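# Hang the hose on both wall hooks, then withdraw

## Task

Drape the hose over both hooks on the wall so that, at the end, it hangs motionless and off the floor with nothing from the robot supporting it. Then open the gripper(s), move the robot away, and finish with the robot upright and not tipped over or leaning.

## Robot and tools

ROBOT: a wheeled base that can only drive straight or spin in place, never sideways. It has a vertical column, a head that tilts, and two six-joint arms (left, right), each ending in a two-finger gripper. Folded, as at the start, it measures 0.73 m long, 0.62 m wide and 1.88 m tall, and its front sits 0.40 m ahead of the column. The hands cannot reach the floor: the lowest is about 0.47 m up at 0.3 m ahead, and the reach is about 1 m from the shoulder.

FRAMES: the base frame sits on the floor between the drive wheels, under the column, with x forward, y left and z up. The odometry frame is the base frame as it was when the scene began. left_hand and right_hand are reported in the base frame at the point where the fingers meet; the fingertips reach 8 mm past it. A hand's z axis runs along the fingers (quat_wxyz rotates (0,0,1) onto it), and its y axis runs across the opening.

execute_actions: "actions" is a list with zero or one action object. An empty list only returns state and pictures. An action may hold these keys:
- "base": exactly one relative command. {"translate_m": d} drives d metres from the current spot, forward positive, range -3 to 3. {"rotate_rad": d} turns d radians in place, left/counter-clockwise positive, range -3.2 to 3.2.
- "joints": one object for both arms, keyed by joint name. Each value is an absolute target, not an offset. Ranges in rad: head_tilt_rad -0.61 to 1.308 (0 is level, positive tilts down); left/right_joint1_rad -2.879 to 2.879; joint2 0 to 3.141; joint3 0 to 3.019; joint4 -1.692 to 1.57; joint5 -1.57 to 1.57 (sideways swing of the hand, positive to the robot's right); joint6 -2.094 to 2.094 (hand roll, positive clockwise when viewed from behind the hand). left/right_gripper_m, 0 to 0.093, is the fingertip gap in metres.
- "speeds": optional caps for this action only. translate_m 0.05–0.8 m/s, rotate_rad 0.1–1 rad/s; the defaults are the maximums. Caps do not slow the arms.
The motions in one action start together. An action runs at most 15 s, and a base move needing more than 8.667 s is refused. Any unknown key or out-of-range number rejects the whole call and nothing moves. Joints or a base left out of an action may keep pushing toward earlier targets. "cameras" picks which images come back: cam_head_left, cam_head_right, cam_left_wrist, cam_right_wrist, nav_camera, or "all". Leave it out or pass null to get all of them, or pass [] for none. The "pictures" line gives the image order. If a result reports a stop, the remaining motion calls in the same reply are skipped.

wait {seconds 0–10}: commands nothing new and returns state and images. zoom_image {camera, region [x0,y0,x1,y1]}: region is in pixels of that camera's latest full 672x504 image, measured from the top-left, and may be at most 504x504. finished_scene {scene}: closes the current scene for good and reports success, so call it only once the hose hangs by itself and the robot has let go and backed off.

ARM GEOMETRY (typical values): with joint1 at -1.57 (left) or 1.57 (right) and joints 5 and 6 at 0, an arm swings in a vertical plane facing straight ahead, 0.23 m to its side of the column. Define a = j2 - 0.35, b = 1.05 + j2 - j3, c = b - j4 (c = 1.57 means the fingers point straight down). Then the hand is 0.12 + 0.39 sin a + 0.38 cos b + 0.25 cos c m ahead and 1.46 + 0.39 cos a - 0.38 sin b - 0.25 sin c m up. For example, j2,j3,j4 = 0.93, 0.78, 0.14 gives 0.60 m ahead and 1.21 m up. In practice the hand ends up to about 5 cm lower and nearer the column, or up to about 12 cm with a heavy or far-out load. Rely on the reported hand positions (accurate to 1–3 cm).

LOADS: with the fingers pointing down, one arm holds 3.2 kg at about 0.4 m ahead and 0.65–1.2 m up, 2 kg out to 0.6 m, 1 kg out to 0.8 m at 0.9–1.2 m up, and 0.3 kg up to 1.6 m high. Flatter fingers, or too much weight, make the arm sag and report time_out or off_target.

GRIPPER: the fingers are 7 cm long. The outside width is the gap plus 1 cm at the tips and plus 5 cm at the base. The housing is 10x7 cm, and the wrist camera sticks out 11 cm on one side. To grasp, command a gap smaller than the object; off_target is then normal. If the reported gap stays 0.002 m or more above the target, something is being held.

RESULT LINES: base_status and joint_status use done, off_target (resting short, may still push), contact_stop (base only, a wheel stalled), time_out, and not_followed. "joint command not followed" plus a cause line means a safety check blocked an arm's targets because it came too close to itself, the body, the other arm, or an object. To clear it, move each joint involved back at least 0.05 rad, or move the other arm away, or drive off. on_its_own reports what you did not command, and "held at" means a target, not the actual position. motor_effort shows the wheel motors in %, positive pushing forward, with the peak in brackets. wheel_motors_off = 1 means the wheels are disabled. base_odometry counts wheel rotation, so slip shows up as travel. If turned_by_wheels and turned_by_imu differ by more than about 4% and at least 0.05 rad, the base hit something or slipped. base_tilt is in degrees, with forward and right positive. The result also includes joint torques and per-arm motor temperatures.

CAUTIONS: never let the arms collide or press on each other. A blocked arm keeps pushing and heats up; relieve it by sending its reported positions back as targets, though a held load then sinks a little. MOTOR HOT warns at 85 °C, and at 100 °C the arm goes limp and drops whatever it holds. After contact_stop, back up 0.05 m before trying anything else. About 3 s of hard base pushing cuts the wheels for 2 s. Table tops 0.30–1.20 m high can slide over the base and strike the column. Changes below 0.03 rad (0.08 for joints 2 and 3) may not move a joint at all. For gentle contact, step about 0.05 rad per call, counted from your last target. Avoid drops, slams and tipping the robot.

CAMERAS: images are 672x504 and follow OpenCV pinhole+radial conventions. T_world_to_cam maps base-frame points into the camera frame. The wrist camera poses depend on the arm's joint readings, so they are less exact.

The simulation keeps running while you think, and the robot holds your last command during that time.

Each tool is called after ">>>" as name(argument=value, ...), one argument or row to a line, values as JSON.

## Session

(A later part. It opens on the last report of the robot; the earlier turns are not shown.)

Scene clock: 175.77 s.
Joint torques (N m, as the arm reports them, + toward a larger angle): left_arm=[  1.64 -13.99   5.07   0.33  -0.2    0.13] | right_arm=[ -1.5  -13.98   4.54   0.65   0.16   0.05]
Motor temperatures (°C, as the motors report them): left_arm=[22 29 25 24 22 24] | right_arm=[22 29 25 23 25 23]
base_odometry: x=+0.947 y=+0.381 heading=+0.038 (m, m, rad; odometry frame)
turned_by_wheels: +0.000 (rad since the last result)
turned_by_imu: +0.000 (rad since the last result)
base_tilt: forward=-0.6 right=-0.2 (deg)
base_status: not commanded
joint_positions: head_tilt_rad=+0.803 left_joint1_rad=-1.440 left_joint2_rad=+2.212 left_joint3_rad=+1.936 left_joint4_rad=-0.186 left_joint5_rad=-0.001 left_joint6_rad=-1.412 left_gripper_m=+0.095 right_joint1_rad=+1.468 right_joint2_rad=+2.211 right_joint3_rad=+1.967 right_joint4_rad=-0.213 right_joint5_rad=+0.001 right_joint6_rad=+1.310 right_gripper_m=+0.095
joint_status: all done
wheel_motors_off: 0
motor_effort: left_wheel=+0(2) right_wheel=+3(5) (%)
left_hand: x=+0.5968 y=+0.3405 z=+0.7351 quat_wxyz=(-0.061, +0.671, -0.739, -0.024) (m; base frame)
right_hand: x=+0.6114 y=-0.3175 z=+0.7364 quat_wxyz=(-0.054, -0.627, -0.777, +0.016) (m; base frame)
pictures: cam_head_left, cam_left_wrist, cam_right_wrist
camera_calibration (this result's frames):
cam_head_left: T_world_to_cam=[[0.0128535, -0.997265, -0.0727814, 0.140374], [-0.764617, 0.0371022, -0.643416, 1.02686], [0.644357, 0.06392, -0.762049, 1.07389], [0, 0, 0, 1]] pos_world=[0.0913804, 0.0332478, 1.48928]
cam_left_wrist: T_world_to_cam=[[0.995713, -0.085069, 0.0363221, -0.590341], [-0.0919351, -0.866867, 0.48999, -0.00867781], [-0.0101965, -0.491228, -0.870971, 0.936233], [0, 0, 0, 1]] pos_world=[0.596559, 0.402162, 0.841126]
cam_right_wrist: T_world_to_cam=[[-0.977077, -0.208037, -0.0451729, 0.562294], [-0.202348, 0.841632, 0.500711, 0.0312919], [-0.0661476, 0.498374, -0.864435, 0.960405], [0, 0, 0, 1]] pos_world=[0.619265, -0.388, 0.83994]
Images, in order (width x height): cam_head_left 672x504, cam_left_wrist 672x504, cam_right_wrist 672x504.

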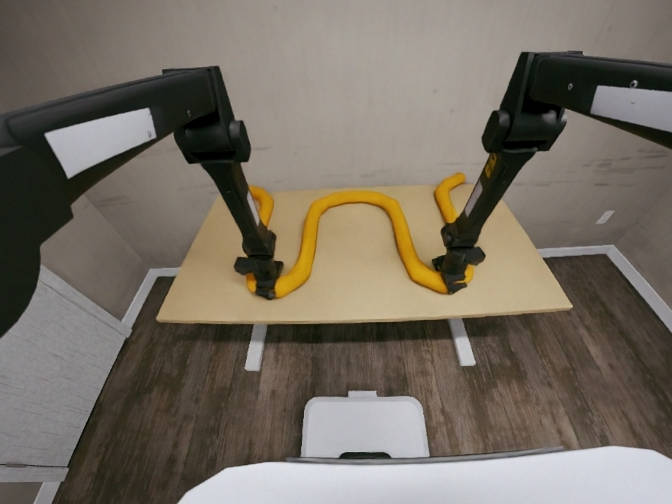

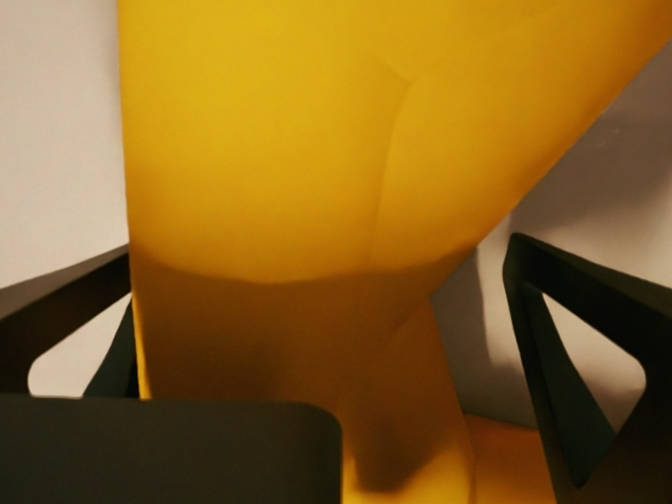

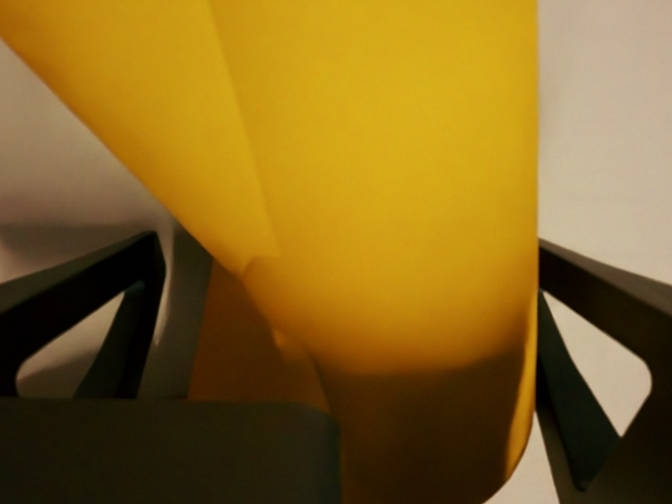

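Bottomed out. Ease and close.

>>> execute_actions(
  actions=[
    {"joints":{"left_joint2_rad":2.2,"left_joint3_rad":1.93,"right_joint2_rad":2.2,"right_joint3_rad":1.96,"left_gripper_m":0.03,"right_gripper_m":0.03}},
  ],
  cameras=["cam_left_wrist","cam_right_wrist"],
)

Scene clock: 181.43 s.
Joint torques (N m, as the arm reports them, + toward a larger angle): left_arm=[  1.59 -18.24   3.19   0.4   -0.17   0.08] | right_arm=[ -1.45 -16.44   2.4    0.69   0.13   0.03]
Motor temperatures (°C, as the motors report them): left_arm=[22 29 25 24 22 24] | right_arm=[22 29 25 23 25 23]
base_odometry: x=+0.947 y=+0.381 heading=+0.038 (m, m, rad; odometry frame)
turned_by_wheels: +0.000 (rad since the last result)
turned_by_imu: +0.000 (rad since the last result)
base_tilt: forward=-0.7 right=-0.2 (deg)
base_status: not commanded
joint_positions: head_tilt_rad=+0.803 left_joint1_rad=-1.439 left_joint2_rad=+2.210 left_joint3_rad=+1.919 left_joint4_rad=-0.188 left_joint5_rad=-0.002 left_joint6_rad=-1.406 left_gripper_m=+0.060 right_joint1_rad=+1.467 right_joint2_rad=+2.208 right_joint3_rad=+1.956 right_joint4_rad=-0.216 right_joint5_rad=+0.001 right_joint6_rad=+1.312 right_gripper_m=+0.061
joint_status: left_gripper_m off_target (ended at +0.060, target +0.030); right_gripper_m off_target (ended at +0.061, target +0.030); the others done
wheel_motors_off: 0
motor_effort: left_wheel=+1(1) right_wheel=+3(4) (%)
left_hand: x=+0.5876 y=+0.3412 z=+0.7344 quat_wxyz=(-0.055, +0.669, -0.741, -0.030) (m; base frame)
right_hand: x=+0.6062 y=-0.3184 z=+0.7366 quat_wxyz=(-0.051, -0.629, -0.776, +0.020) (m; base frame)
pictures: cam_left_wrist, cam_right_wrist
camera_calibration (this result's frames):
cam_left_wrist: T_world_to_cam=[[0.995864, -0.0887076, 0.0196561, -0.56775], [-0.0869156, -0.867035, 0.490607, -0.0119607], [-0.0264781, -0.490287, -0.871159, 0.945209], [0, 0, 0, 1]] pos_world=[0.589389, 0.402689, 0.840455]
cam_right_wrist: T_world_to_cam=[[-0.978345, -0.203976, -0.0351478, 0.551732], [-0.193785, 0.842995, 0.501803, 0.0252975], [-0.0727265, 0.497747, -0.864267, 0.964359], [0, 0, 0, 1]] pos_world=[0.614821, -0.388793, 0.840162]
Images, in order (width x height): cam_left_wrist 672x504, cam_right_wrist 672x504.

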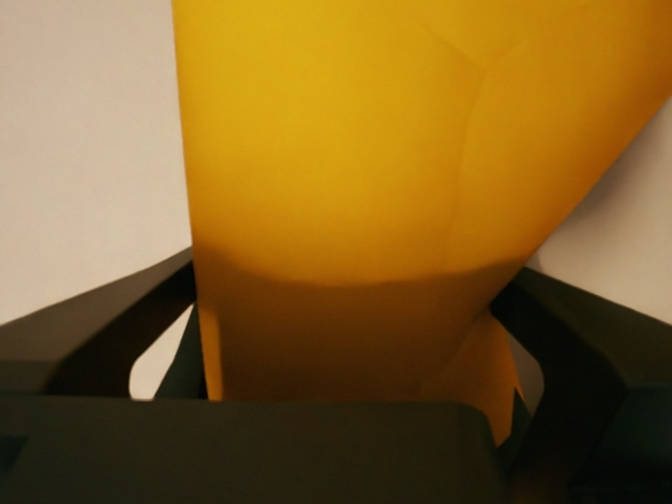

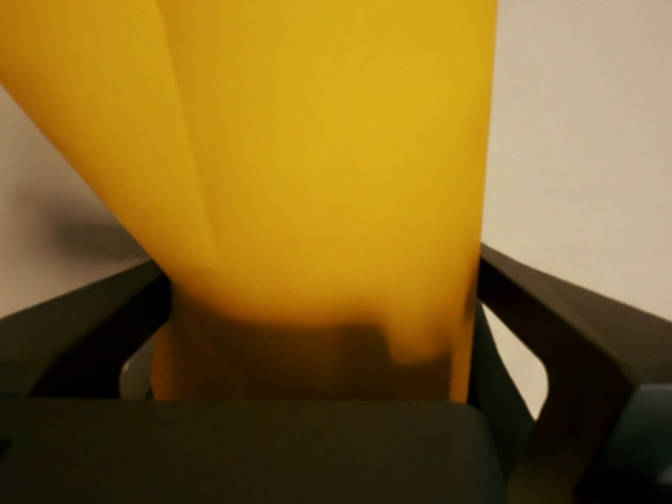

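Lift in stages.

>>> execute_actions(
  actions=[
    {"joints":{"left_joint2_rad":1.78,"left_joint3_rad":1.47,"left_joint4_rad":-0.2,"right_joint2_rad":1.78,"right_joint3_rad":1.47,"left_gripper_m":0.02,"right_gripper_m":0.02}},
  ],
  cameras=["cam_head_left"],
)

Scene clock: 186.97 s.
Joint torques (N m, as the arm reports them, + toward a larger angle): left_arm=[  1.02 -18.29   2.14  -0.42  -0.2    0.08] | right_arm=[ -0.95 -16.72   1.29   0.54   0.15   0.03]
Motor temperatures (°C, as the motors report them): left_arm=[22 29 25 24 22 24] | right_arm=[22 30 25 23 25 23]
base_odometry: x=+0.947 y=+0.381 heading=+0.038 (m, m, rad; odometry frame)
turned_by_wheels: +0.000 (rad since the last result)
turned_by_imu: +0.000 (rad since the last result)
base_tilt: forward=-0.7 right=-0.3 (deg)
base_status: not commanded
joint_positions: head_tilt_rad=+0.803 left_joint1_rad=-1.439 left_joint2_rad=+1.794 left_joint3_rad=+1.471 left_joint4_rad=-0.200 left_joint5_rad=-0.001 left_joint6_rad=-1.406 left_gripper_m=+0.059 right_joint1_rad=+1.467 right_joint2_rad=+1.795 right_joint3_rad=+1.472 right_joint4_rad=-0.216 right_joint5_rad=+0.001 right_joint6_rad=+1.312 right_gripper_m=+0.061
joint_status: left_gripper_m off_target (ended at +0.059, target +0.020); right_gripper_m off_target (ended at +0.061, target +0.020); the others done
wheel_motors_off: 0
motor_effort: left_wheel=-2(1) right_wheel=+3(4) (%)
left_hand: x=+0.5790 y=+0.3228 z=+0.8889 quat_wxyz=(-0.038, +0.670, -0.740, -0.044) (m; base frame)
right_hand: x=+0.5759 y=-0.3032 z=+0.8863 quat_wxyz=(-0.022, -0.630, -0.775, +0.041) (m; base frame)
pictures: cam_head_left
camera_calibration (this result's frames):
cam_head_left: T_world_to_cam=[[0.0128535, -0.997265, -0.0727814, 0.140374], [-0.764617, 0.0371022, -0.643416, 1.02686], [0.644357, 0.06392, -0.762049, 1.07389], [0, 0, 0, 1]] pos_world=[0.0913804, 0.0332478, 1.48928]
Images, in order (width x height): cam_head_left 672x504.

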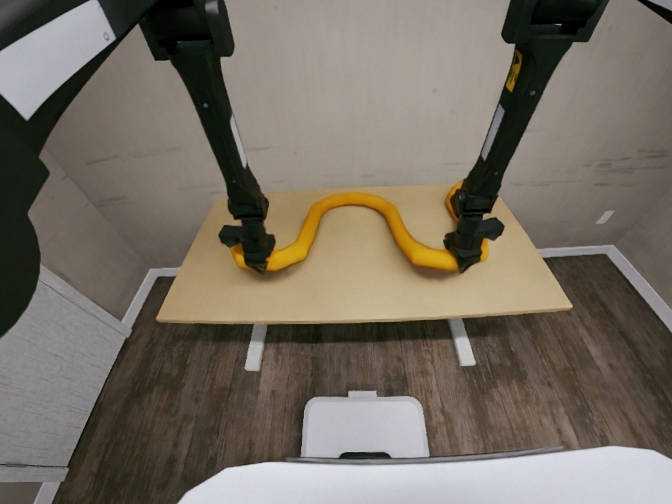

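>>> execute_actions(
  actions=[
    {"joints":{"left_joint1_rad":-1.36,"left_joint2_rad":1.26,"left_joint3_rad":1.15,"left_joint4_rad":-0.41,"left_joint6_rad":-1.44,"right_joint1_rad":1.36,"right_joint2_rad":1.26,"right_joint3_rad":1.15,"right_joint4_rad":-0.41,"right_joint6_rad":1.44}},
  ],
  cameras=[],
)

>>> execute_actions(
  actions=[
    {"joints":{"left_joint1_rad":-1.25,"left_joint2_rad":0.83,"left_joint3_rad":1.14,"left_joint4_rad":-0.83,"right_joint1_rad":1.25,"right_joint2_rad":0.83,"right_joint3_rad":1.14,"right_joint4_rad":-0.83}},
  ],
  cameras=["cam_head_left"],
)

Scene clock: 200.13 s.
Joint torques (N m, as the arm reports them, + toward a larger angle): left_arm=[  0.62 -17.91   4.39  -0.12  -0.35  -0.12] | right_arm=[ -1.03 -15.8    3.84   0.67   0.38   0.37]
Motor temperatures (°C, as the motors report them): left_arm=[22 30 25 24 22 24] | right_arm=[22 30 25 23 25 23]
base_odometry: x=+0.947 y=+0.381 heading=+0.038 (m, m, rad; odometry frame)
turned_by_wheels: +0.000 (rad since the last result)
turned_by_imu: +0.000 (rad since the last result)
base_tilt: forward=-0.7 right=-0.2 (deg)
base_status: not commanded
joint_positions: head_tilt_rad=+0.803 left_joint1_rad=-1.353 left_joint2_rad=+1.283 left_joint3_rad=+1.137 left_joint4_rad=-0.421 left_joint5_rad=+0.001 left_joint6_rad=-1.422 left_gripper_m=+0.059 right_joint1_rad=+1.350 right_joint2_rad=+1.283 right_joint3_rad=+1.137 right_joint4_rad=-0.418 right_joint5_rad=-0.002 right_joint6_rad=+1.419 right_gripper_m=+0.059
joint_status: all done
wheel_motors_off: 0
motor_effort: left_wheel=+0(2) right_wheel=+3(4) (%)
left_hand: x=+0.5577 y=+0.3462 z=+1.0947 quat_wxyz=(-0.044, +0.691, -0.717, -0.084) (m; base frame)
right_hand: x=+0.5579 y=-0.3490 z=+1.0954 quat_wxyz=(-0.046, -0.691, -0.717, +0.084) (m; base frame)
pictures: none
No camera images: the call's "cameras" was empty. Leave "cameras" out to get every camera's image.

Scene clock: 201.57 s.
Joint torques (N m, as the arm reports them, + toward a larger angle): left_arm=[  0.67 -16.16   6.95  -0.19  -0.68  -0.12] | right_arm=[ -1.73 -15.09   6.82   0.37   0.78   0.38]
Motor temperatures (°C, as the motors report them): left_arm=[22 30 25 24 22 24] | right_arm=[22 30 25 23 25 23]
base_odometry: x=+0.947 y=+0.381 heading=+0.038 (m, m, rad; odometry frame)
turned_by_wheels: +0.000 (rad since the last result)
turned_by_imu: +0.000 (rad since the last result)
base_tilt: forward=-0.7 right=-0.2 (deg)
base_status: not commanded
joint_positions: head_tilt_rad=+0.803 left_joint1_rad=-1.252 left_joint2_rad=+0.869 left_joint3_rad=+1.121 left_joint4_rad=-0.838 left_joint5_rad=+0.009 left_joint6_rad=-1.422 left_gripper_m=+0.059 right_joint1_rad=+1.258 right_joint2_rad=+0.867 right_joint3_rad=+1.120 right_joint4_rad=-0.833 right_joint5_rad=-0.010 right_joint6_rad=+1.419 right_gripper_m=+0.059
joint_status: all done
wheel_motors_off: 0
motor_effort: left_wheel=-2(3) right_wheel=+3(3) (%)
left_hand: x=+0.5583 y=+0.3500 z=+1.2885 quat_wxyz=(-0.062, +0.708, -0.694, -0.119) (m; base frame)
right_hand: x=+0.5596 y=-0.3482 z=+1.2888 quat_wxyz=(-0.062, -0.706, -0.696, +0.115) (m; base frame)
pictures: cam_head_left
camera_calibration (this result's frames):
cam_head_left: T_world_to_cam=[[0.0128535, -0.997265, -0.0727814, 0.140374], [-0.764617, 0.0371022, -0.643416, 1.02686], [0.644357, 0.06392, -0.762049, 1.07389], [0, 0, 0, 1]] pos_world=[0.0913804, 0.0332478, 1.48928]
Images, in order (width x height): cam_head_left 672x504.

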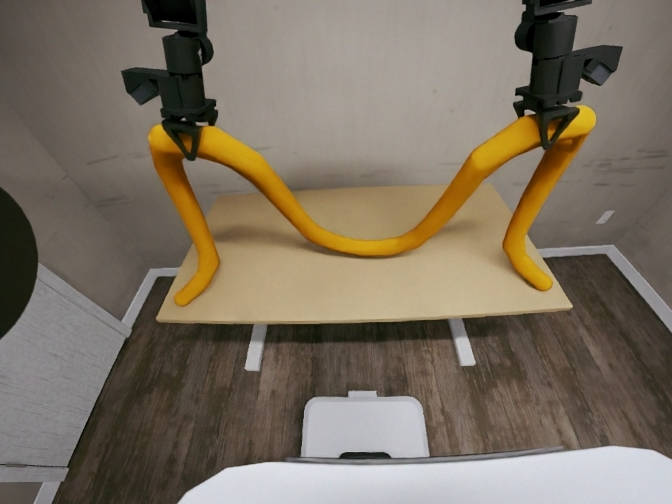

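>>> execute_actions(
  actions=[
    {"base":{"translate_m":-0.98},"speeds":{"translate_m":0.4},"joints":{"head_tilt_rad":0.5}},
  ],
  cameras=["cam_head_left"],
)

>>> execute_actions(
  actions=[
    {"base":{"rotate_rad":-1.545},"speeds":{"rotate_rad":0.7}},
  ],
  cameras=["cam_head_left","cam_head_right","nav_camera"],
)

Scene clock: 215.17 s.
Joint torques (N m, as the arm reports them, + toward a larger angle): left_arm=[  1.15 -16.97   7.2   -0.1   -0.76  -0.13] | right_arm=[ -1.76 -15.42   6.82   0.36   0.82   0.36]
Motor temperatures (°C, as the motors report them): left_arm=[22 30 27 24 22 24] | right_arm=[22 30 27 23 25 23]
base_odometry: x=-0.032 y=+0.344 heading=+0.036 (m, m, rad; odometry frame)
turned_by_wheels: -0.002 (rad since the last result)
turned_by_imu: -0.004 (rad since the last result)
base_tilt: forward=-0.7 right=-0.2 (deg)
base_status: done
joint_positions: head_tilt_rad=+0.518 left_joint1_rad=-1.253 left_joint2_rad=+0.869 left_joint3_rad=+1.118 left_joint4_rad=-0.839 left_joint5_rad=+0.011 left_joint6_rad=-1.422 left_gripper_m=+0.059 right_joint1_rad=+1.258 right_joint2_rad=+0.867 right_joint3_rad=+1.120 right_joint4_rad=-0.834 right_joint5_rad=-0.010 right_joint6_rad=+1.421 right_gripper_m=+0.059
joint_status: all done
wheel_motors_off: 0
motor_effort: left_wheel=-3(78) right_wheel=+1(85) (%)
left_hand: x=+0.5566 y=+0.3490 z=+1.2875 quat_wxyz=(-0.060, +0.708, -0.694, -0.119) (m; base frame)
right_hand: x=+0.5593 y=-0.3481 z=+1.2886 quat_wxyz=(-0.062, -0.706, -0.696, +0.115) (m; base frame)
pictures: cam_head_left
camera_calibration (this result's frames):
cam_head_left: T_world_to_cam=[[0.0327885, -0.997265, -0.0662363, 0.129298], [-0.552991, 0.0371022, -0.832361, 1.30725], [0.832542, 0.06392, -0.550262, 0.738333], [0, 0, 0, 1]] pos_world=[0.103967, 0.0332478, 1.50295]
Images, in order (width x height): cam_head_left 672x504.

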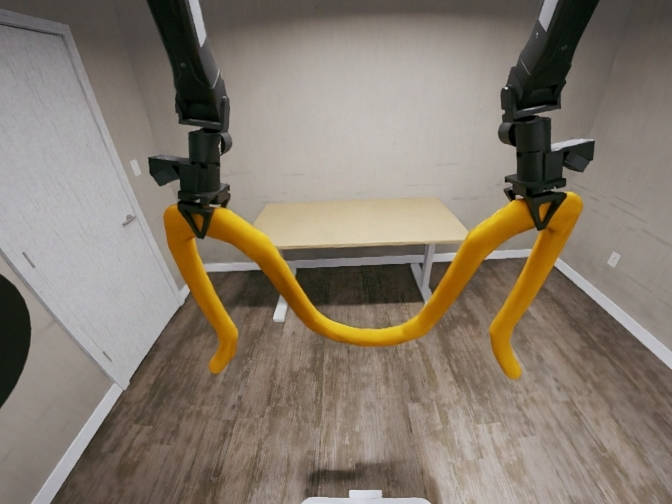

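Scene clock: 218.60 s.
Joint torques (N m, as the arm reports them, + toward a larger angle): left_arm=[  1.19 -16.73   7.25  -0.2   -0.76  -0.11] | right_arm=[ -1.72 -15.21   6.83   0.39   0.91   0.32]
Motor temperatures (°C, as the motors report them): left_arm=[22 30 27 24 22 24] | right_arm=[22 30 27 23 25 23]
base_odometry: x=-0.032 y=+0.344 heading=-1.508 (m, m, rad; odometry frame)
turned_by_wheels: -1.544 (rad since the last result)
turned_by_imu: -1.547 (rad since the last result)
base_tilt: forward=-0.7 right=-0.3 (deg)
base_status: done
joint_positions: head_tilt_rad=+0.518 left_joint1_rad=-1.260 left_joint2_rad=+0.869 left_joint3_rad=+1.118 left_joint4_rad=-0.839 left_joint5_rad=+0.011 left_joint6_rad=-1.422 left_gripper_m=+0.059 right_joint1_rad=+1.258 right_joint2_rad=+0.867 right_joint3_rad=+1.120 right_joint4_rad=-0.834 right_joint5_rad=-0.012 right_joint6_rad=+1.425 right_gripper_m=+0.059
joint_status: not commanded
wheel_motors_off: 0
motor_effort: left_wheel=+4(75) right_wheel=-4(60) (%)
left_hand: x=+0.5570 y=+0.3465 z=+1.2868 quat_wxyz=(-0.058, +0.707, -0.695, -0.117) (m; base frame)
right_hand: x=+0.5593 y=-0.3478 z=+1.2886 quat_wxyz=(-0.062, -0.708, -0.694, +0.114) (m; base frame)
pictures: cam_head_left, cam_head_right, nav_camera
camera_calibration (this result's frames):
cam_head_left: T_world_to_cam=[[0.0327885, -0.997265, -0.0662363, 0.129298], [-0.552991, 0.0371022, -0.832361, 1.30725], [0.832542, 0.06392, -0.550262, 0.738333], [0, 0, 0, 1]] pos_world=[0.103967, 0.0332478, 1.50295]
cam_head_right: T_world_to_cam=[[0.0296345, -0.997999, -0.0558468, 0.0447917], [-0.53367, 0.0314445, -0.845108, 1.32452], [0.845174, 0.0548481, -0.53167, 0.710831], [0, 0, 0, 1]] pos_world=[0.104755, -0.0359346, 1.4998]
Images, in order (width x height): cam_head_left 672x504, cam_head_right 672x504, nav_camera 672x504.

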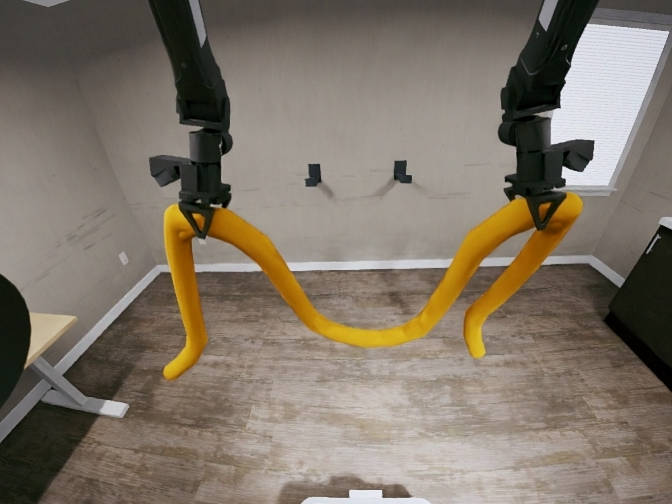

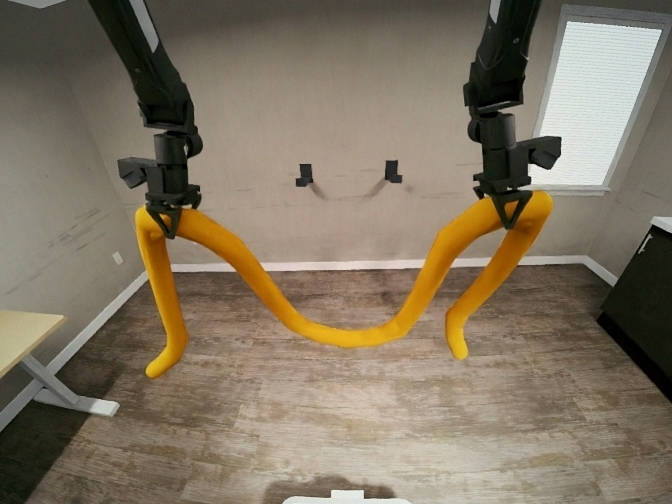

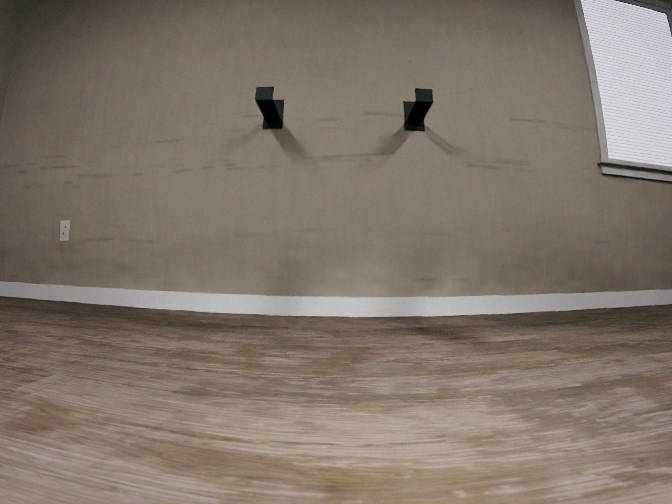

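>>> execute_actions(
  actions=[
    {"base":{"translate_m":1.1},"speeds":{"translate_m":0.5},"joints":{"head_tilt_rad":0.65,"left_joint1_rad":-1.22,"left_joint2_rad":1.2,"left_joint3_rad":1.17,"left_joint4_rad":-0.45,"right_joint1_rad":1.2,"right_joint2_rad":1.2,"right_joint3_rad":1.17,"right_joint4_rad":-0.45}},
  ],
)

Scene clock: 236.53 s.
Joint torques (N m, as the arm reports them, + toward a larger angle): left_arm=[  3.55 -18.92   5.63  -0.12  -0.84  -0.12] | right_arm=[ -4.73 -17.07   5.11   0.69   1.01   0.32]
Motor temperatures (°C, as the motors report them): left_arm=[22 30 28 24 22 24] | right_arm=[22 30 28 23 26 23]
base_odometry: x=+0.036 y=-0.754 heading=-1.510 (m, m, rad; odometry frame)
turned_by_wheels: -0.002 (rad since the last result)
turned_by_imu: -0.003 (rad since the last result)
base_tilt: forward=-0.7 right=-0.2 (deg)
base_status: done
joint_positions: head_tilt_rad=+0.654 left_joint1_rad=-1.235 left_joint2_rad=+1.252 left_joint3_rad=+1.143 left_joint4_rad=-0.459 left_joint5_rad=+0.013 left_joint6_rad=-1.422 left_gripper_m=+0.059 right_joint1_rad=+1.221 right_joint2_rad=+1.248 right_joint3_rad=+1.142 right_joint4_rad=-0.459 right_joint5_rad=-0.013 right_joint6_rad=+1.425 right_gripper_m=+0.059
joint_status: all done
wheel_motors_off: 0
motor_effort: left_wheel=-1(69) right_wheel=+1(72) (%)
left_hand: x=+0.5547 y=+0.4054 z=+1.1245 quat_wxyz=(-0.073, +0.710, -0.691, -0.117) (m; base frame)
right_hand: x=+0.5537 y=-0.4132 z=+1.1286 quat_wxyz=(-0.078, -0.713, -0.687, +0.121) (m; base frame)
pictures: cam_head_left, cam_head_right, cam_left_wrist, cam_right_wrist, nav_camera
camera_calibration (this result's frames):
cam_head_left: T_world_to_cam=[[0.023524, -0.997265, -0.0700639, 0.135655], [-0.660538, 0.0371022, -0.749876, 1.18561], [0.750424, 0.06392, -0.657858, 0.908137], [0, 0, 0, 1]] pos_world=[0.0984573, 0.0332478, 1.49599]
cam_head_right: T_world_to_cam=[[0.0218048, -0.997999, -0.0593432, 0.0505676], [-0.643119, 0.0314445, -0.76512, 1.20682], [0.765456, 0.0548481, -0.641147, 0.883411], [0, 0, 0, 1]] pos_world=[0.0988109, -0.0359346, 1.49276]
cam_left_wrist: T_world_to_cam=[[0.996581, 0.0504869, -0.0653985, -0.498047], [0.070475, -0.93259, 0.353991, -0.0576369], [-0.0431181, -0.35739, -0.932959, 1.34048], [0, 0, 0, 1]] pos_world=[0.558205, 0.450466, 1.23844]
cam_right_wrist: T_world_to_cam=[[-0.997441, 0.0492703, 0.0518133, 0.511863], [0.0639541, 0.938821, 0.338416, -0.0204057], [-0.0319696, 0.340863, -0.939569, 1.34415], [0, 0, 0, 1]] pos_world=[0.55483, -0.464232, 1.2433]
Images, in order (width x height): cam_head_left 672x504, cam_head_right 672x504, cam_left_wrist 672x504, cam_right_wrist 672x504, nav_camera 672x504.

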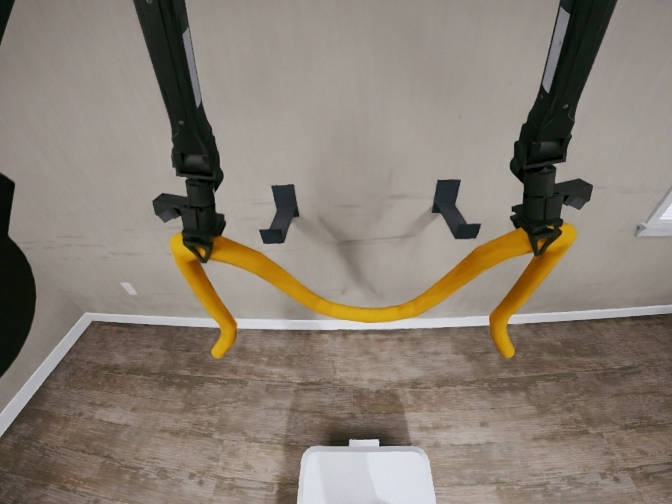

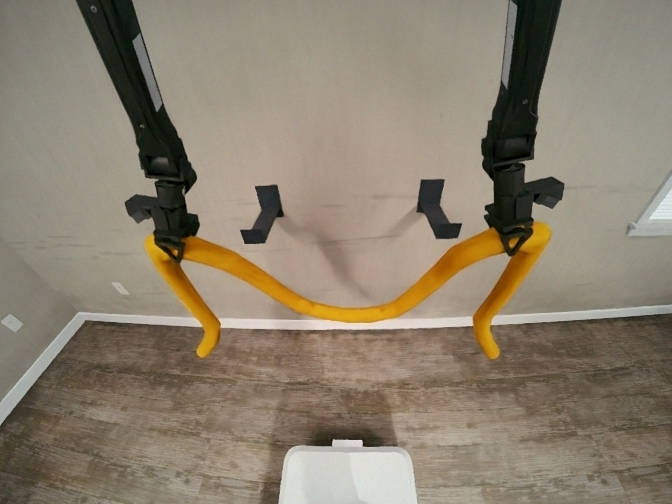

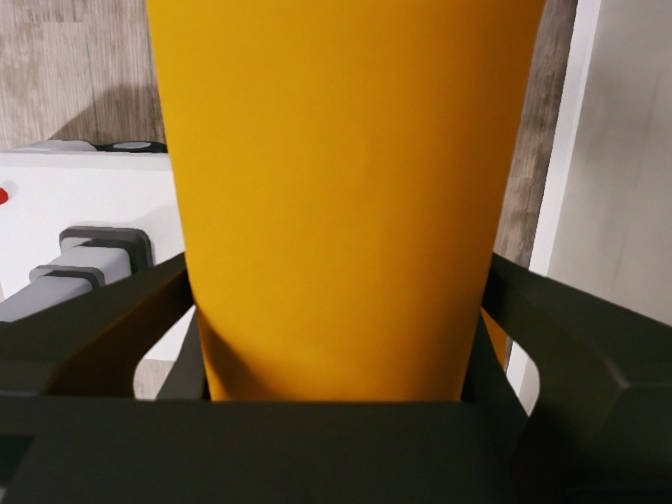

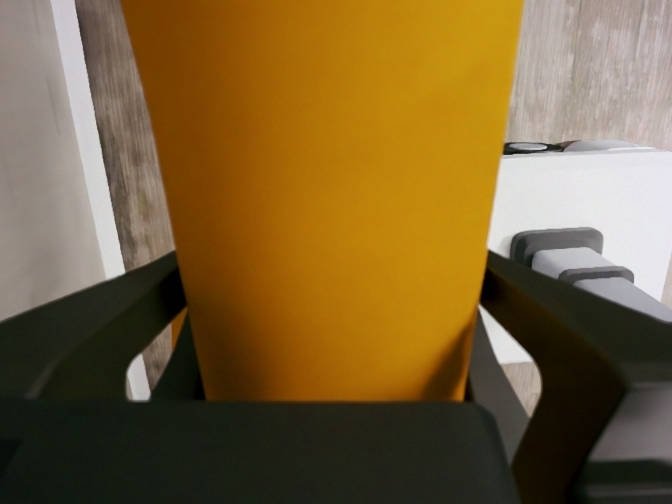

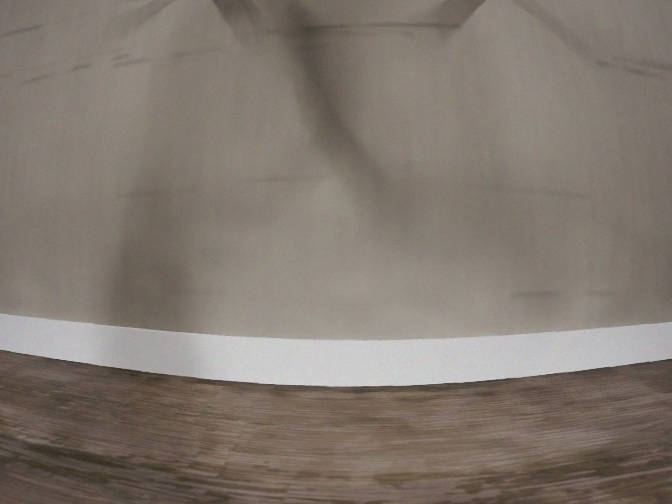

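>>> execute_actions(
  actions=[
    {"base":{"rotate_rad":-0.03},"joints":{"left_joint1_rad":-1.16,"left_joint2_rad":1.05,"left_joint3_rad":1.15,"left_joint4_rad":-0.58,"left_joint6_rad":-1.37,"right_joint1_rad":1.16,"right_joint2_rad":1.05,"right_joint3_rad":1.15,"right_joint4_rad":-0.58,"right_joint6_rad":1.37}},
  ],
  cameras=[],
)

>>> execute_actions(
  actions=[
    {"base":{"translate_m":0.25},"speeds":{"translate_m":0.25}},
  ],
)

Scene clock: 271.93 s.
Joint torques (N m, as the arm reports them, + toward a larger angle): left_arm=[  3.86 -18.1    5.98  -0.12  -0.94   0.02] | right_arm=[ -4.79 -15.68   5.74   0.49   1.06   0.22]
Motor temperatures (°C, as the motors report them): left_arm=[22 32 27 24 23 24] | right_arm=[22 32 27 23 27 23]
base_odometry: x=+0.036 y=-0.754 heading=-1.537 (m, m, rad; odometry frame)
turned_by_wheels: -0.027 (rad since the last result)
turned_by_imu: -0.028 (rad since the last result)
base_tilt: forward=-0.7 right=-0.2 (deg)
base_status: done
joint_positions: head_tilt_rad=+0.654 left_joint1_rad=-1.183 left_joint2_rad=+1.083 left_joint3_rad=+1.132 left_joint4_rad=-0.587 left_joint5_rad=+0.015 left_joint6_rad=-1.369 left_gripper_m=+0.059 right_joint1_rad=+1.185 right_joint2_rad=+1.081 right_joint3_rad=+1.129 right_joint4_rad=-0.584 right_joint5_rad=-0.014 right_joint6_rad=+1.363 right_gripper_m=+0.059
joint_status: all done
wheel_motors_off: 0
motor_effort: left_wheel=+1(58) right_wheel=-2(57) (%)
left_hand: x=+0.5677 y=+0.4101 z=+1.2050 quat_wxyz=(-0.095, +0.697, -0.699, -0.127) (m; base frame)
right_hand: x=+0.5674 y=-0.4100 z=+1.2054 quat_wxyz=(-0.095, -0.694, -0.702, +0.127) (m; base frame)
pictures: none
No camera images: the call's "cameras" was empty. Leave "cameras" out to get every camera's image.

Scene clock: 274.00 s.
Joint torques (N m, as the arm reports them, + toward a larger angle): left_arm=[  3.67 -17.6    5.99  -0.02  -0.95   0.  ] | right_arm=[ -4.75 -15.91   5.68   0.6    1.08   0.25]
Motor temperatures (°C, as the motors report them): left_arm=[22 32 27 24 23 24] | right_arm=[22 32 28 23 27 23]
base_odometry: x=+0.044 y=-1.004 heading=-1.538 (m, m, rad; odometry frame)
turned_by_wheels: -0.002 (rad since the last result)
turned_by_imu: -0.002 (rad since the last result)
base_tilt: forward=-0.7 right=-0.2 (deg)
base_status: done
joint_positions: head_tilt_rad=+0.654 left_joint1_rad=-1.183 left_joint2_rad=+1.085 left_joint3_rad=+1.130 left_joint4_rad=-0.590 left_joint5_rad=+0.015 left_joint6_rad=-1.367 left_gripper_m=+0.059 right_joint1_rad=+1.185 right_joint2_rad=+1.082 right_joint3_rad=+1.129 right_joint4_rad=-0.586 right_joint5_rad=-0.015 right_joint6_rad=+1.361 right_gripper_m=+0.059
joint_status: not commanded
wheel_motors_off: 0
motor_effort: left_wheel=-2(54) right_wheel=+2(71) (%)
left_hand: x=+0.5656 y=+0.4103 z=+1.2039 quat_wxyz=(-0.093, +0.697, -0.700, -0.129) (m; base frame)
right_hand: x=+0.5664 y=-0.4099 z=+1.2049 quat_wxyz=(-0.094, -0.694, -0.703, +0.127) (m; base frame)
pictures: cam_head_left, cam_head_right, cam_left_wrist, cam_right_wrist, nav_camera
camera_calibration (this result's frames):
cam_head_left: T_world_to_cam=[[0.0235116, -0.997265, -0.0700681, 0.135663], [-0.660671, 0.0371022, -0.749758, 1.18543], [0.750307, 0.06392, -0.657992, 0.908349], [0, 0, 0, 1]] pos_world=[0.0984495, 0.0332478, 1.49598]
cam_head_right: T_world_to_cam=[[0.0217943, -0.997999, -0.0593471, 0.0505742], [-0.643255, 0.0314445, -0.765006, 1.20665], [0.765342, 0.0548481, -0.641283, 0.883627], [0, 0, 0, 1]] pos_world=[0.0988025, -0.0359346, 1.49275]
cam_left_wrist: T_world_to_cam=[[0.998124, 0.0193438, -0.0580934, -0.500885], [0.0365909, -0.94917, 0.31263, -0.00615549], [-0.0490931, -0.314169, -0.948097, 1.42064], [0, 0, 0, 1]] pos_world=[0.569914, 0.450169, 1.31973]
cam_right_wrist: T_world_to_cam=[[-0.99895, -0.000554628, 0.0458018, 0.508125], [0.0136698, 0.950751, 0.309655, 0.0179379], [-0.0437179, 0.309956, -0.949745, 1.42135], [0, 0, 0, 1]] pos_world=[0.569485, -0.457327, 1.32109]
Images, in order (width x height): cam_head_left 672x504, cam_head_right 672x504, cam_left_wrist 672x504, cam_right_wrist 672x504, nav_camera 672x504.

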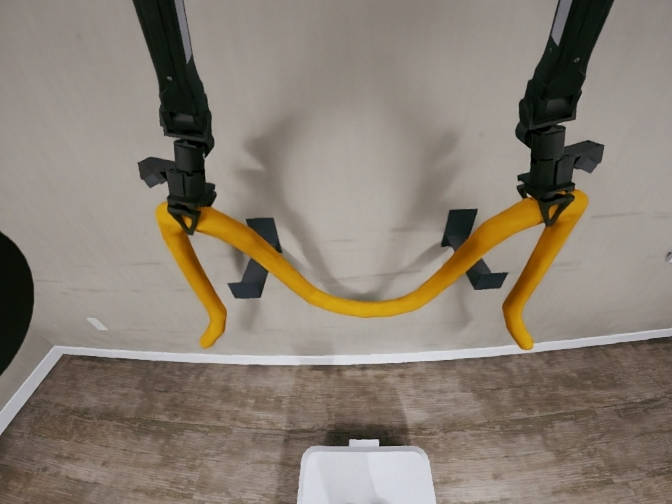

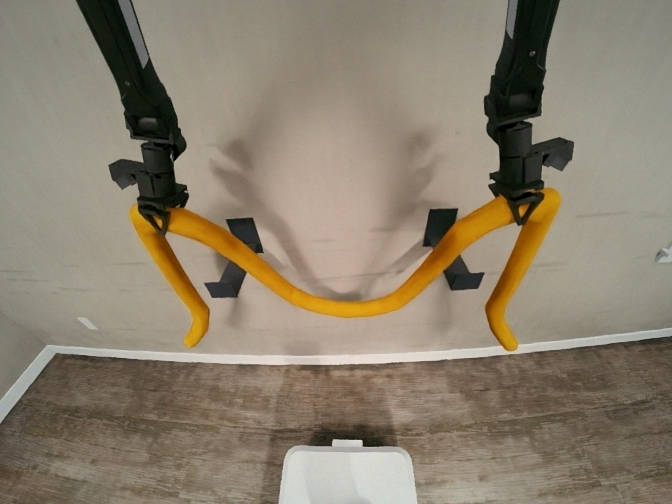

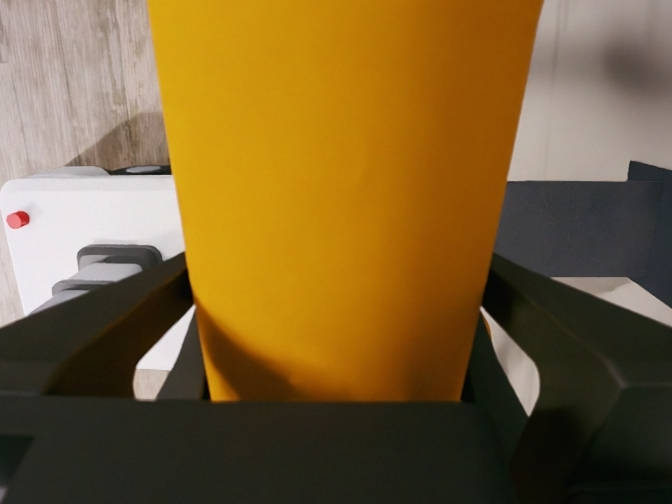

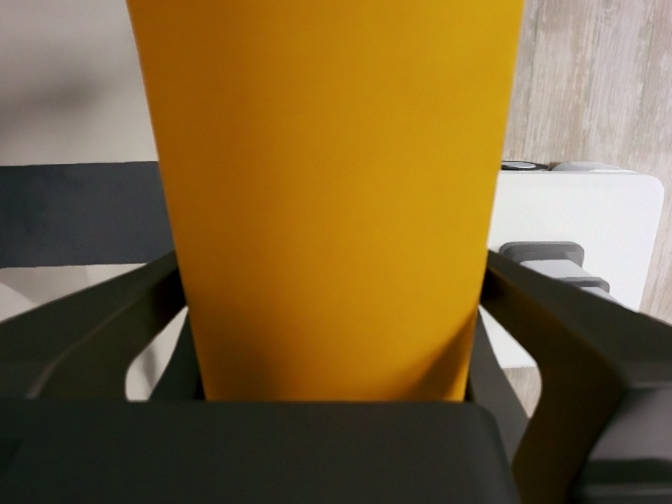

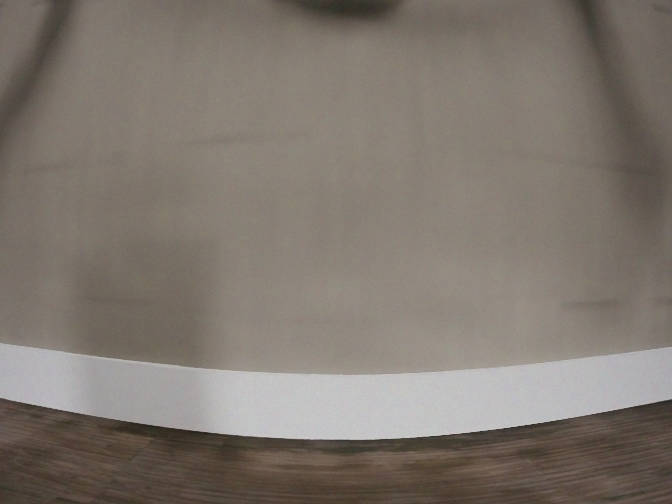

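>>> execute_actions(
  actions=[
    {"base":{"translate_m":0.12},"speeds":{"translate_m":0.2},"joints":{"head_tilt_rad":0.8}},
  ],
  cameras=["cam_head_left","cam_left_wrist","cam_right_wrist"],
)

Scene clock: 281.07 s.
Joint torques (N m, as the arm reports them, + toward a larger angle): left_arm=[  3.85 -17.29   6.15  -0.06  -0.95   0.  ] | right_arm=[ -4.75 -15.84   5.73   0.62   1.08   0.25]
Motor temperatures (°C, as the motors report them): left_arm=[22 32 27 24 23 24] | right_arm=[22 32 28 23 27 23]
base_odometry: x=+0.048 y=-1.124 heading=-1.540 (m, m, rad; odometry frame)
turned_by_wheels: -0.001 (rad since the last result)
turned_by_imu: -0.002 (rad since the last result)
base_tilt: forward=-0.7 right=-0.2 (deg)
base_status: done
joint_positions: head_tilt_rad=+0.802 left_joint1_rad=-1.183 left_joint2_rad=+1.087 left_joint3_rad=+1.129 left_joint4_rad=-0.590 left_joint5_rad=+0.015 left_joint6_rad=-1.366 left_gripper_m=+0.059 right_joint1_rad=+1.185 right_joint2_rad=+1.084 right_joint3_rad=+1.128 right_joint4_rad=-0.586 right_joint5_rad=-0.015 right_joint6_rad=+1.361 right_gripper_m=+0.059
joint_status: all done
wheel_motors_off: 0
motor_effort: left_wheel=-3(43) right_wheel=+1(38) (%)
left_hand: x=+0.5646 y=+0.4103 z=+1.2032 quat_wxyz=(-0.092, +0.696, -0.700, -0.130) (m; base frame)
right_hand: x=+0.5654 y=-0.4101 z=+1.2039 quat_wxyz=(-0.093, -0.694, -0.702, +0.128) (m; base frame)
pictures: cam_head_left, cam_left_wrist, cam_right_wrist
camera_calibration (this result's frames):
cam_head_left: T_world_to_cam=[[0.0128921, -0.997265, -0.0727745, 0.140361], [-0.764275, 0.0371022, -0.643822, 1.02747], [0.644761, 0.06392, -0.761707, 1.07335], [0, 0, 0, 1]] pos_world=[0.0914073, 0.0332478, 1.4893]
cam_left_wrist: T_world_to_cam=[[0.99796, 0.0194615, -0.0608068, -0.496668], [0.0375809, -0.948994, 0.313046, -0.00700497], [-0.0516129, -0.314693, -0.947789, 1.42124], [0, 0, 0, 1]] pos_world=[0.569272, 0.450274, 1.31903]
cam_right_wrist: T_world_to_cam=[[-0.998834, 0.000290804, 0.0482732, 0.50449], [0.0152636, 0.950583, 0.310096, 0.0169058], [-0.0457975, 0.310472, -0.949479, 1.42146], [0, 0, 0, 1]] pos_world=[0.568743, -0.457541, 1.32005]
Images, in order (width x height): cam_head_left 672x504, cam_left_wrist 672x504, cam_right_wrist 672x504.

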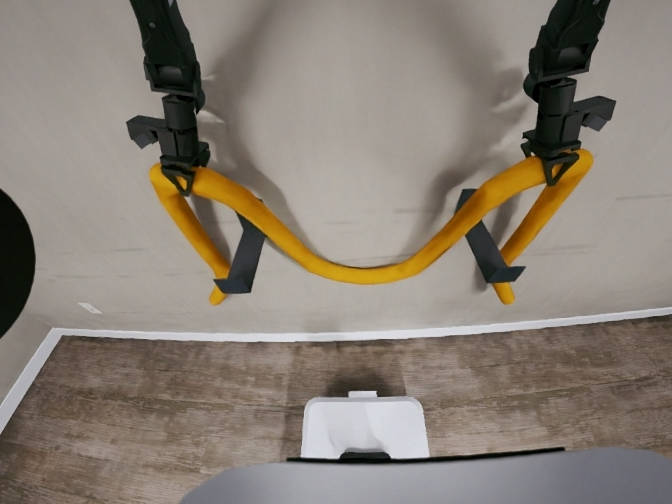

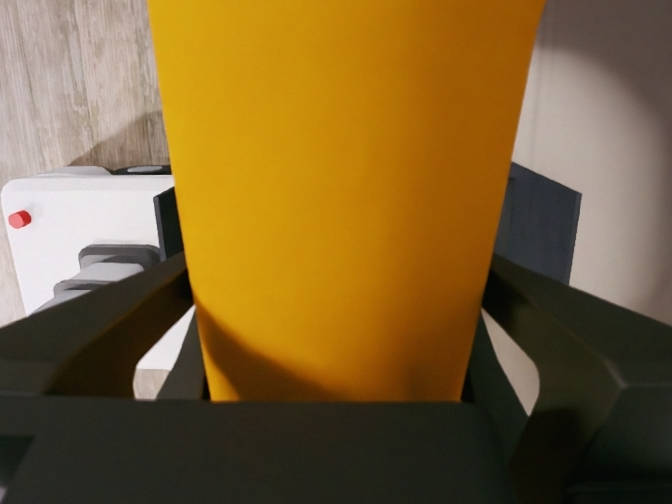

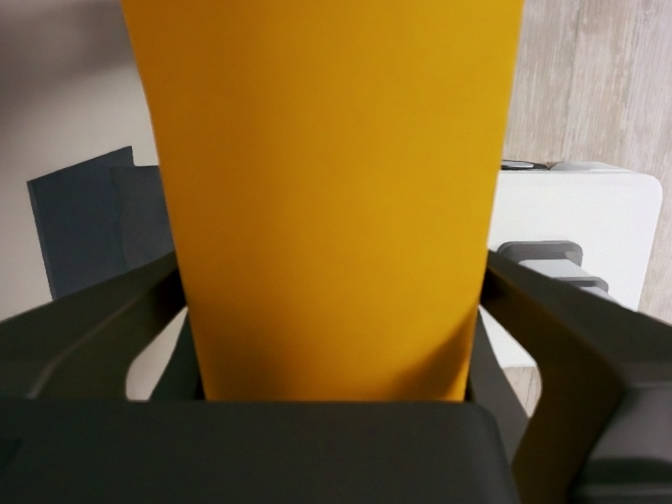

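>>> execute_actions(
  actions=[
    {"joints":{"left_joint1_rad":-1.34,"left_joint2_rad":1.35,"left_joint3_rad":1.2,"left_joint4_rad":-0.33,"left_joint6_rad":-1.45,"right_joint1_rad":1.31,"right_joint2_rad":1.35,"right_joint3_rad":1.23,"right_joint4_rad":-0.36,"right_joint6_rad":1.45}},
  ],
  cameras=["cam_head_left","cam_left_wrist","cam_right_wrist"],
)

Scene clock: 300.83 s.
Joint torques (N m, as the arm reports them, + toward a larger angle): left_arm=[  2.86 -19.6    4.45   0.22  -0.59  -0.13] | right_arm=[ -4.41 -18.59   4.11   0.89   0.73   0.36]
Motor temperatures (°C, as the motors report them): left_arm=[22 32 28 24 23 24] | right_arm=[22 32 28 23 27 23]
base_odometry: x=+0.048 y=-1.124 heading=-1.540 (m, m, rad; odometry frame)
turned_by_wheels: +0.000 (rad since the last result)
turned_by_imu: -0.001 (rad since the last result)
base_tilt: forward=-0.7 right=-0.3 (deg)
base_status: not commanded
joint_positions: head_tilt_rad=+0.802 left_joint1_rad=-1.358 left_joint2_rad=+1.405 left_joint3_rad=+1.175 left_joint4_rad=-0.349 left_joint5_rad=+0.008 left_joint6_rad=-1.430 left_gripper_m=+0.059 right_joint1_rad=+1.332 right_joint2_rad=+1.403 right_joint3_rad=+1.205 right_joint4_rad=-0.375 right_joint5_rad=-0.009 right_joint6_rad=+1.430 right_gripper_m=+0.059
joint_status: all done
wheel_motors_off: 0
motor_effort: left_wheel=-2(1) right_wheel=+2(3) (%)
left_hand: x=+0.5498 y=+0.3506 z=+1.0450 quat_wxyz=(-0.036, +0.694, -0.715, -0.083) (m; base frame)
right_hand: x=+0.5606 y=-0.3675 z=+1.0524 quat_wxyz=(-0.045, -0.698, -0.709, +0.089) (m; base frame)
pictures: cam_head_left, cam_left_wrist, cam_right_wrist
camera_calibration (this result's frames):
cam_head_left: T_world_to_cam=[[0.0128921, -0.997265, -0.0727745, 0.140361], [-0.764276, 0.0371022, -0.643822, 1.02747], [0.644761, 0.06392, -0.761707, 1.07335], [0, 0, 0, 1]] pos_world=[0.0914073, 0.0332478, 1.4893]
cam_left_wrist: T_world_to_cam=[[0.996993, -0.00914009, -0.0769541, -0.462915], [0.0263709, -0.893742, 0.447806, -0.167658], [-0.07287, -0.448489, -0.890813, 1.25079], [0, 0, 0, 1]] pos_world=[0.557089, 0.406891, 1.15367]
cam_right_wrist: T_world_to_cam=[[-0.998174, -0.00468115, 0.0602288, 0.492122], [0.021339, 0.905401, 0.424022, -0.11644], [-0.0565161, 0.424533, -0.903647, 1.2639], [0, 0, 0, 1]] pos_world=[0.565138, -0.428836, 1.16185]
Images, in order (width x height): cam_head_left 672x504, cam_left_wrist 672x504, cam_right_wrist 672x504.

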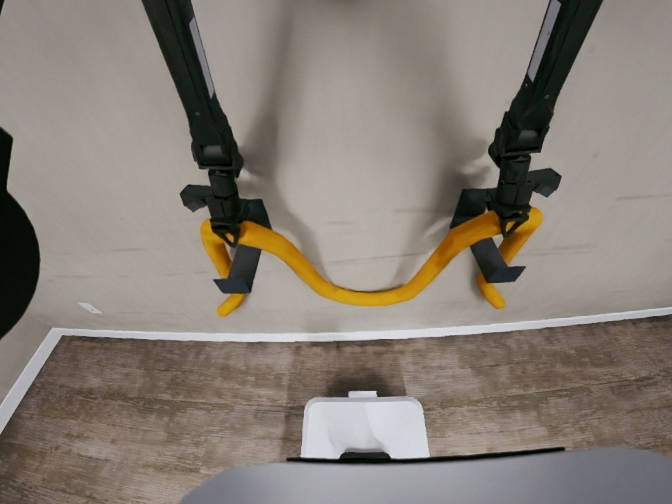

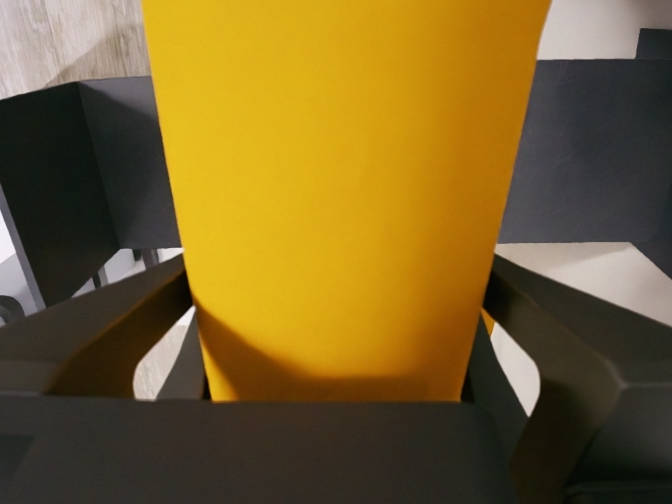

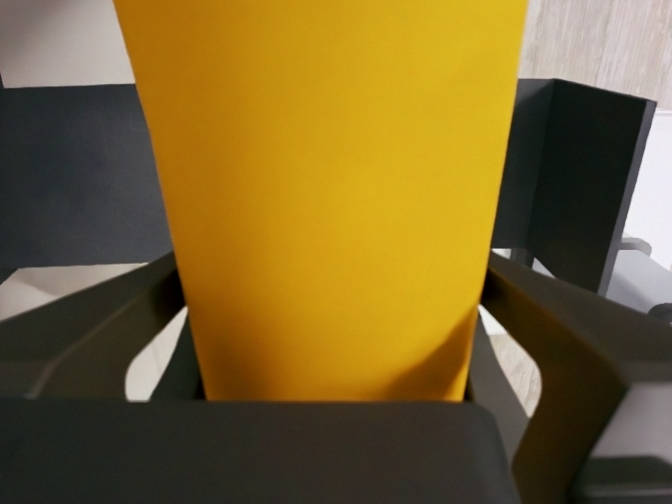

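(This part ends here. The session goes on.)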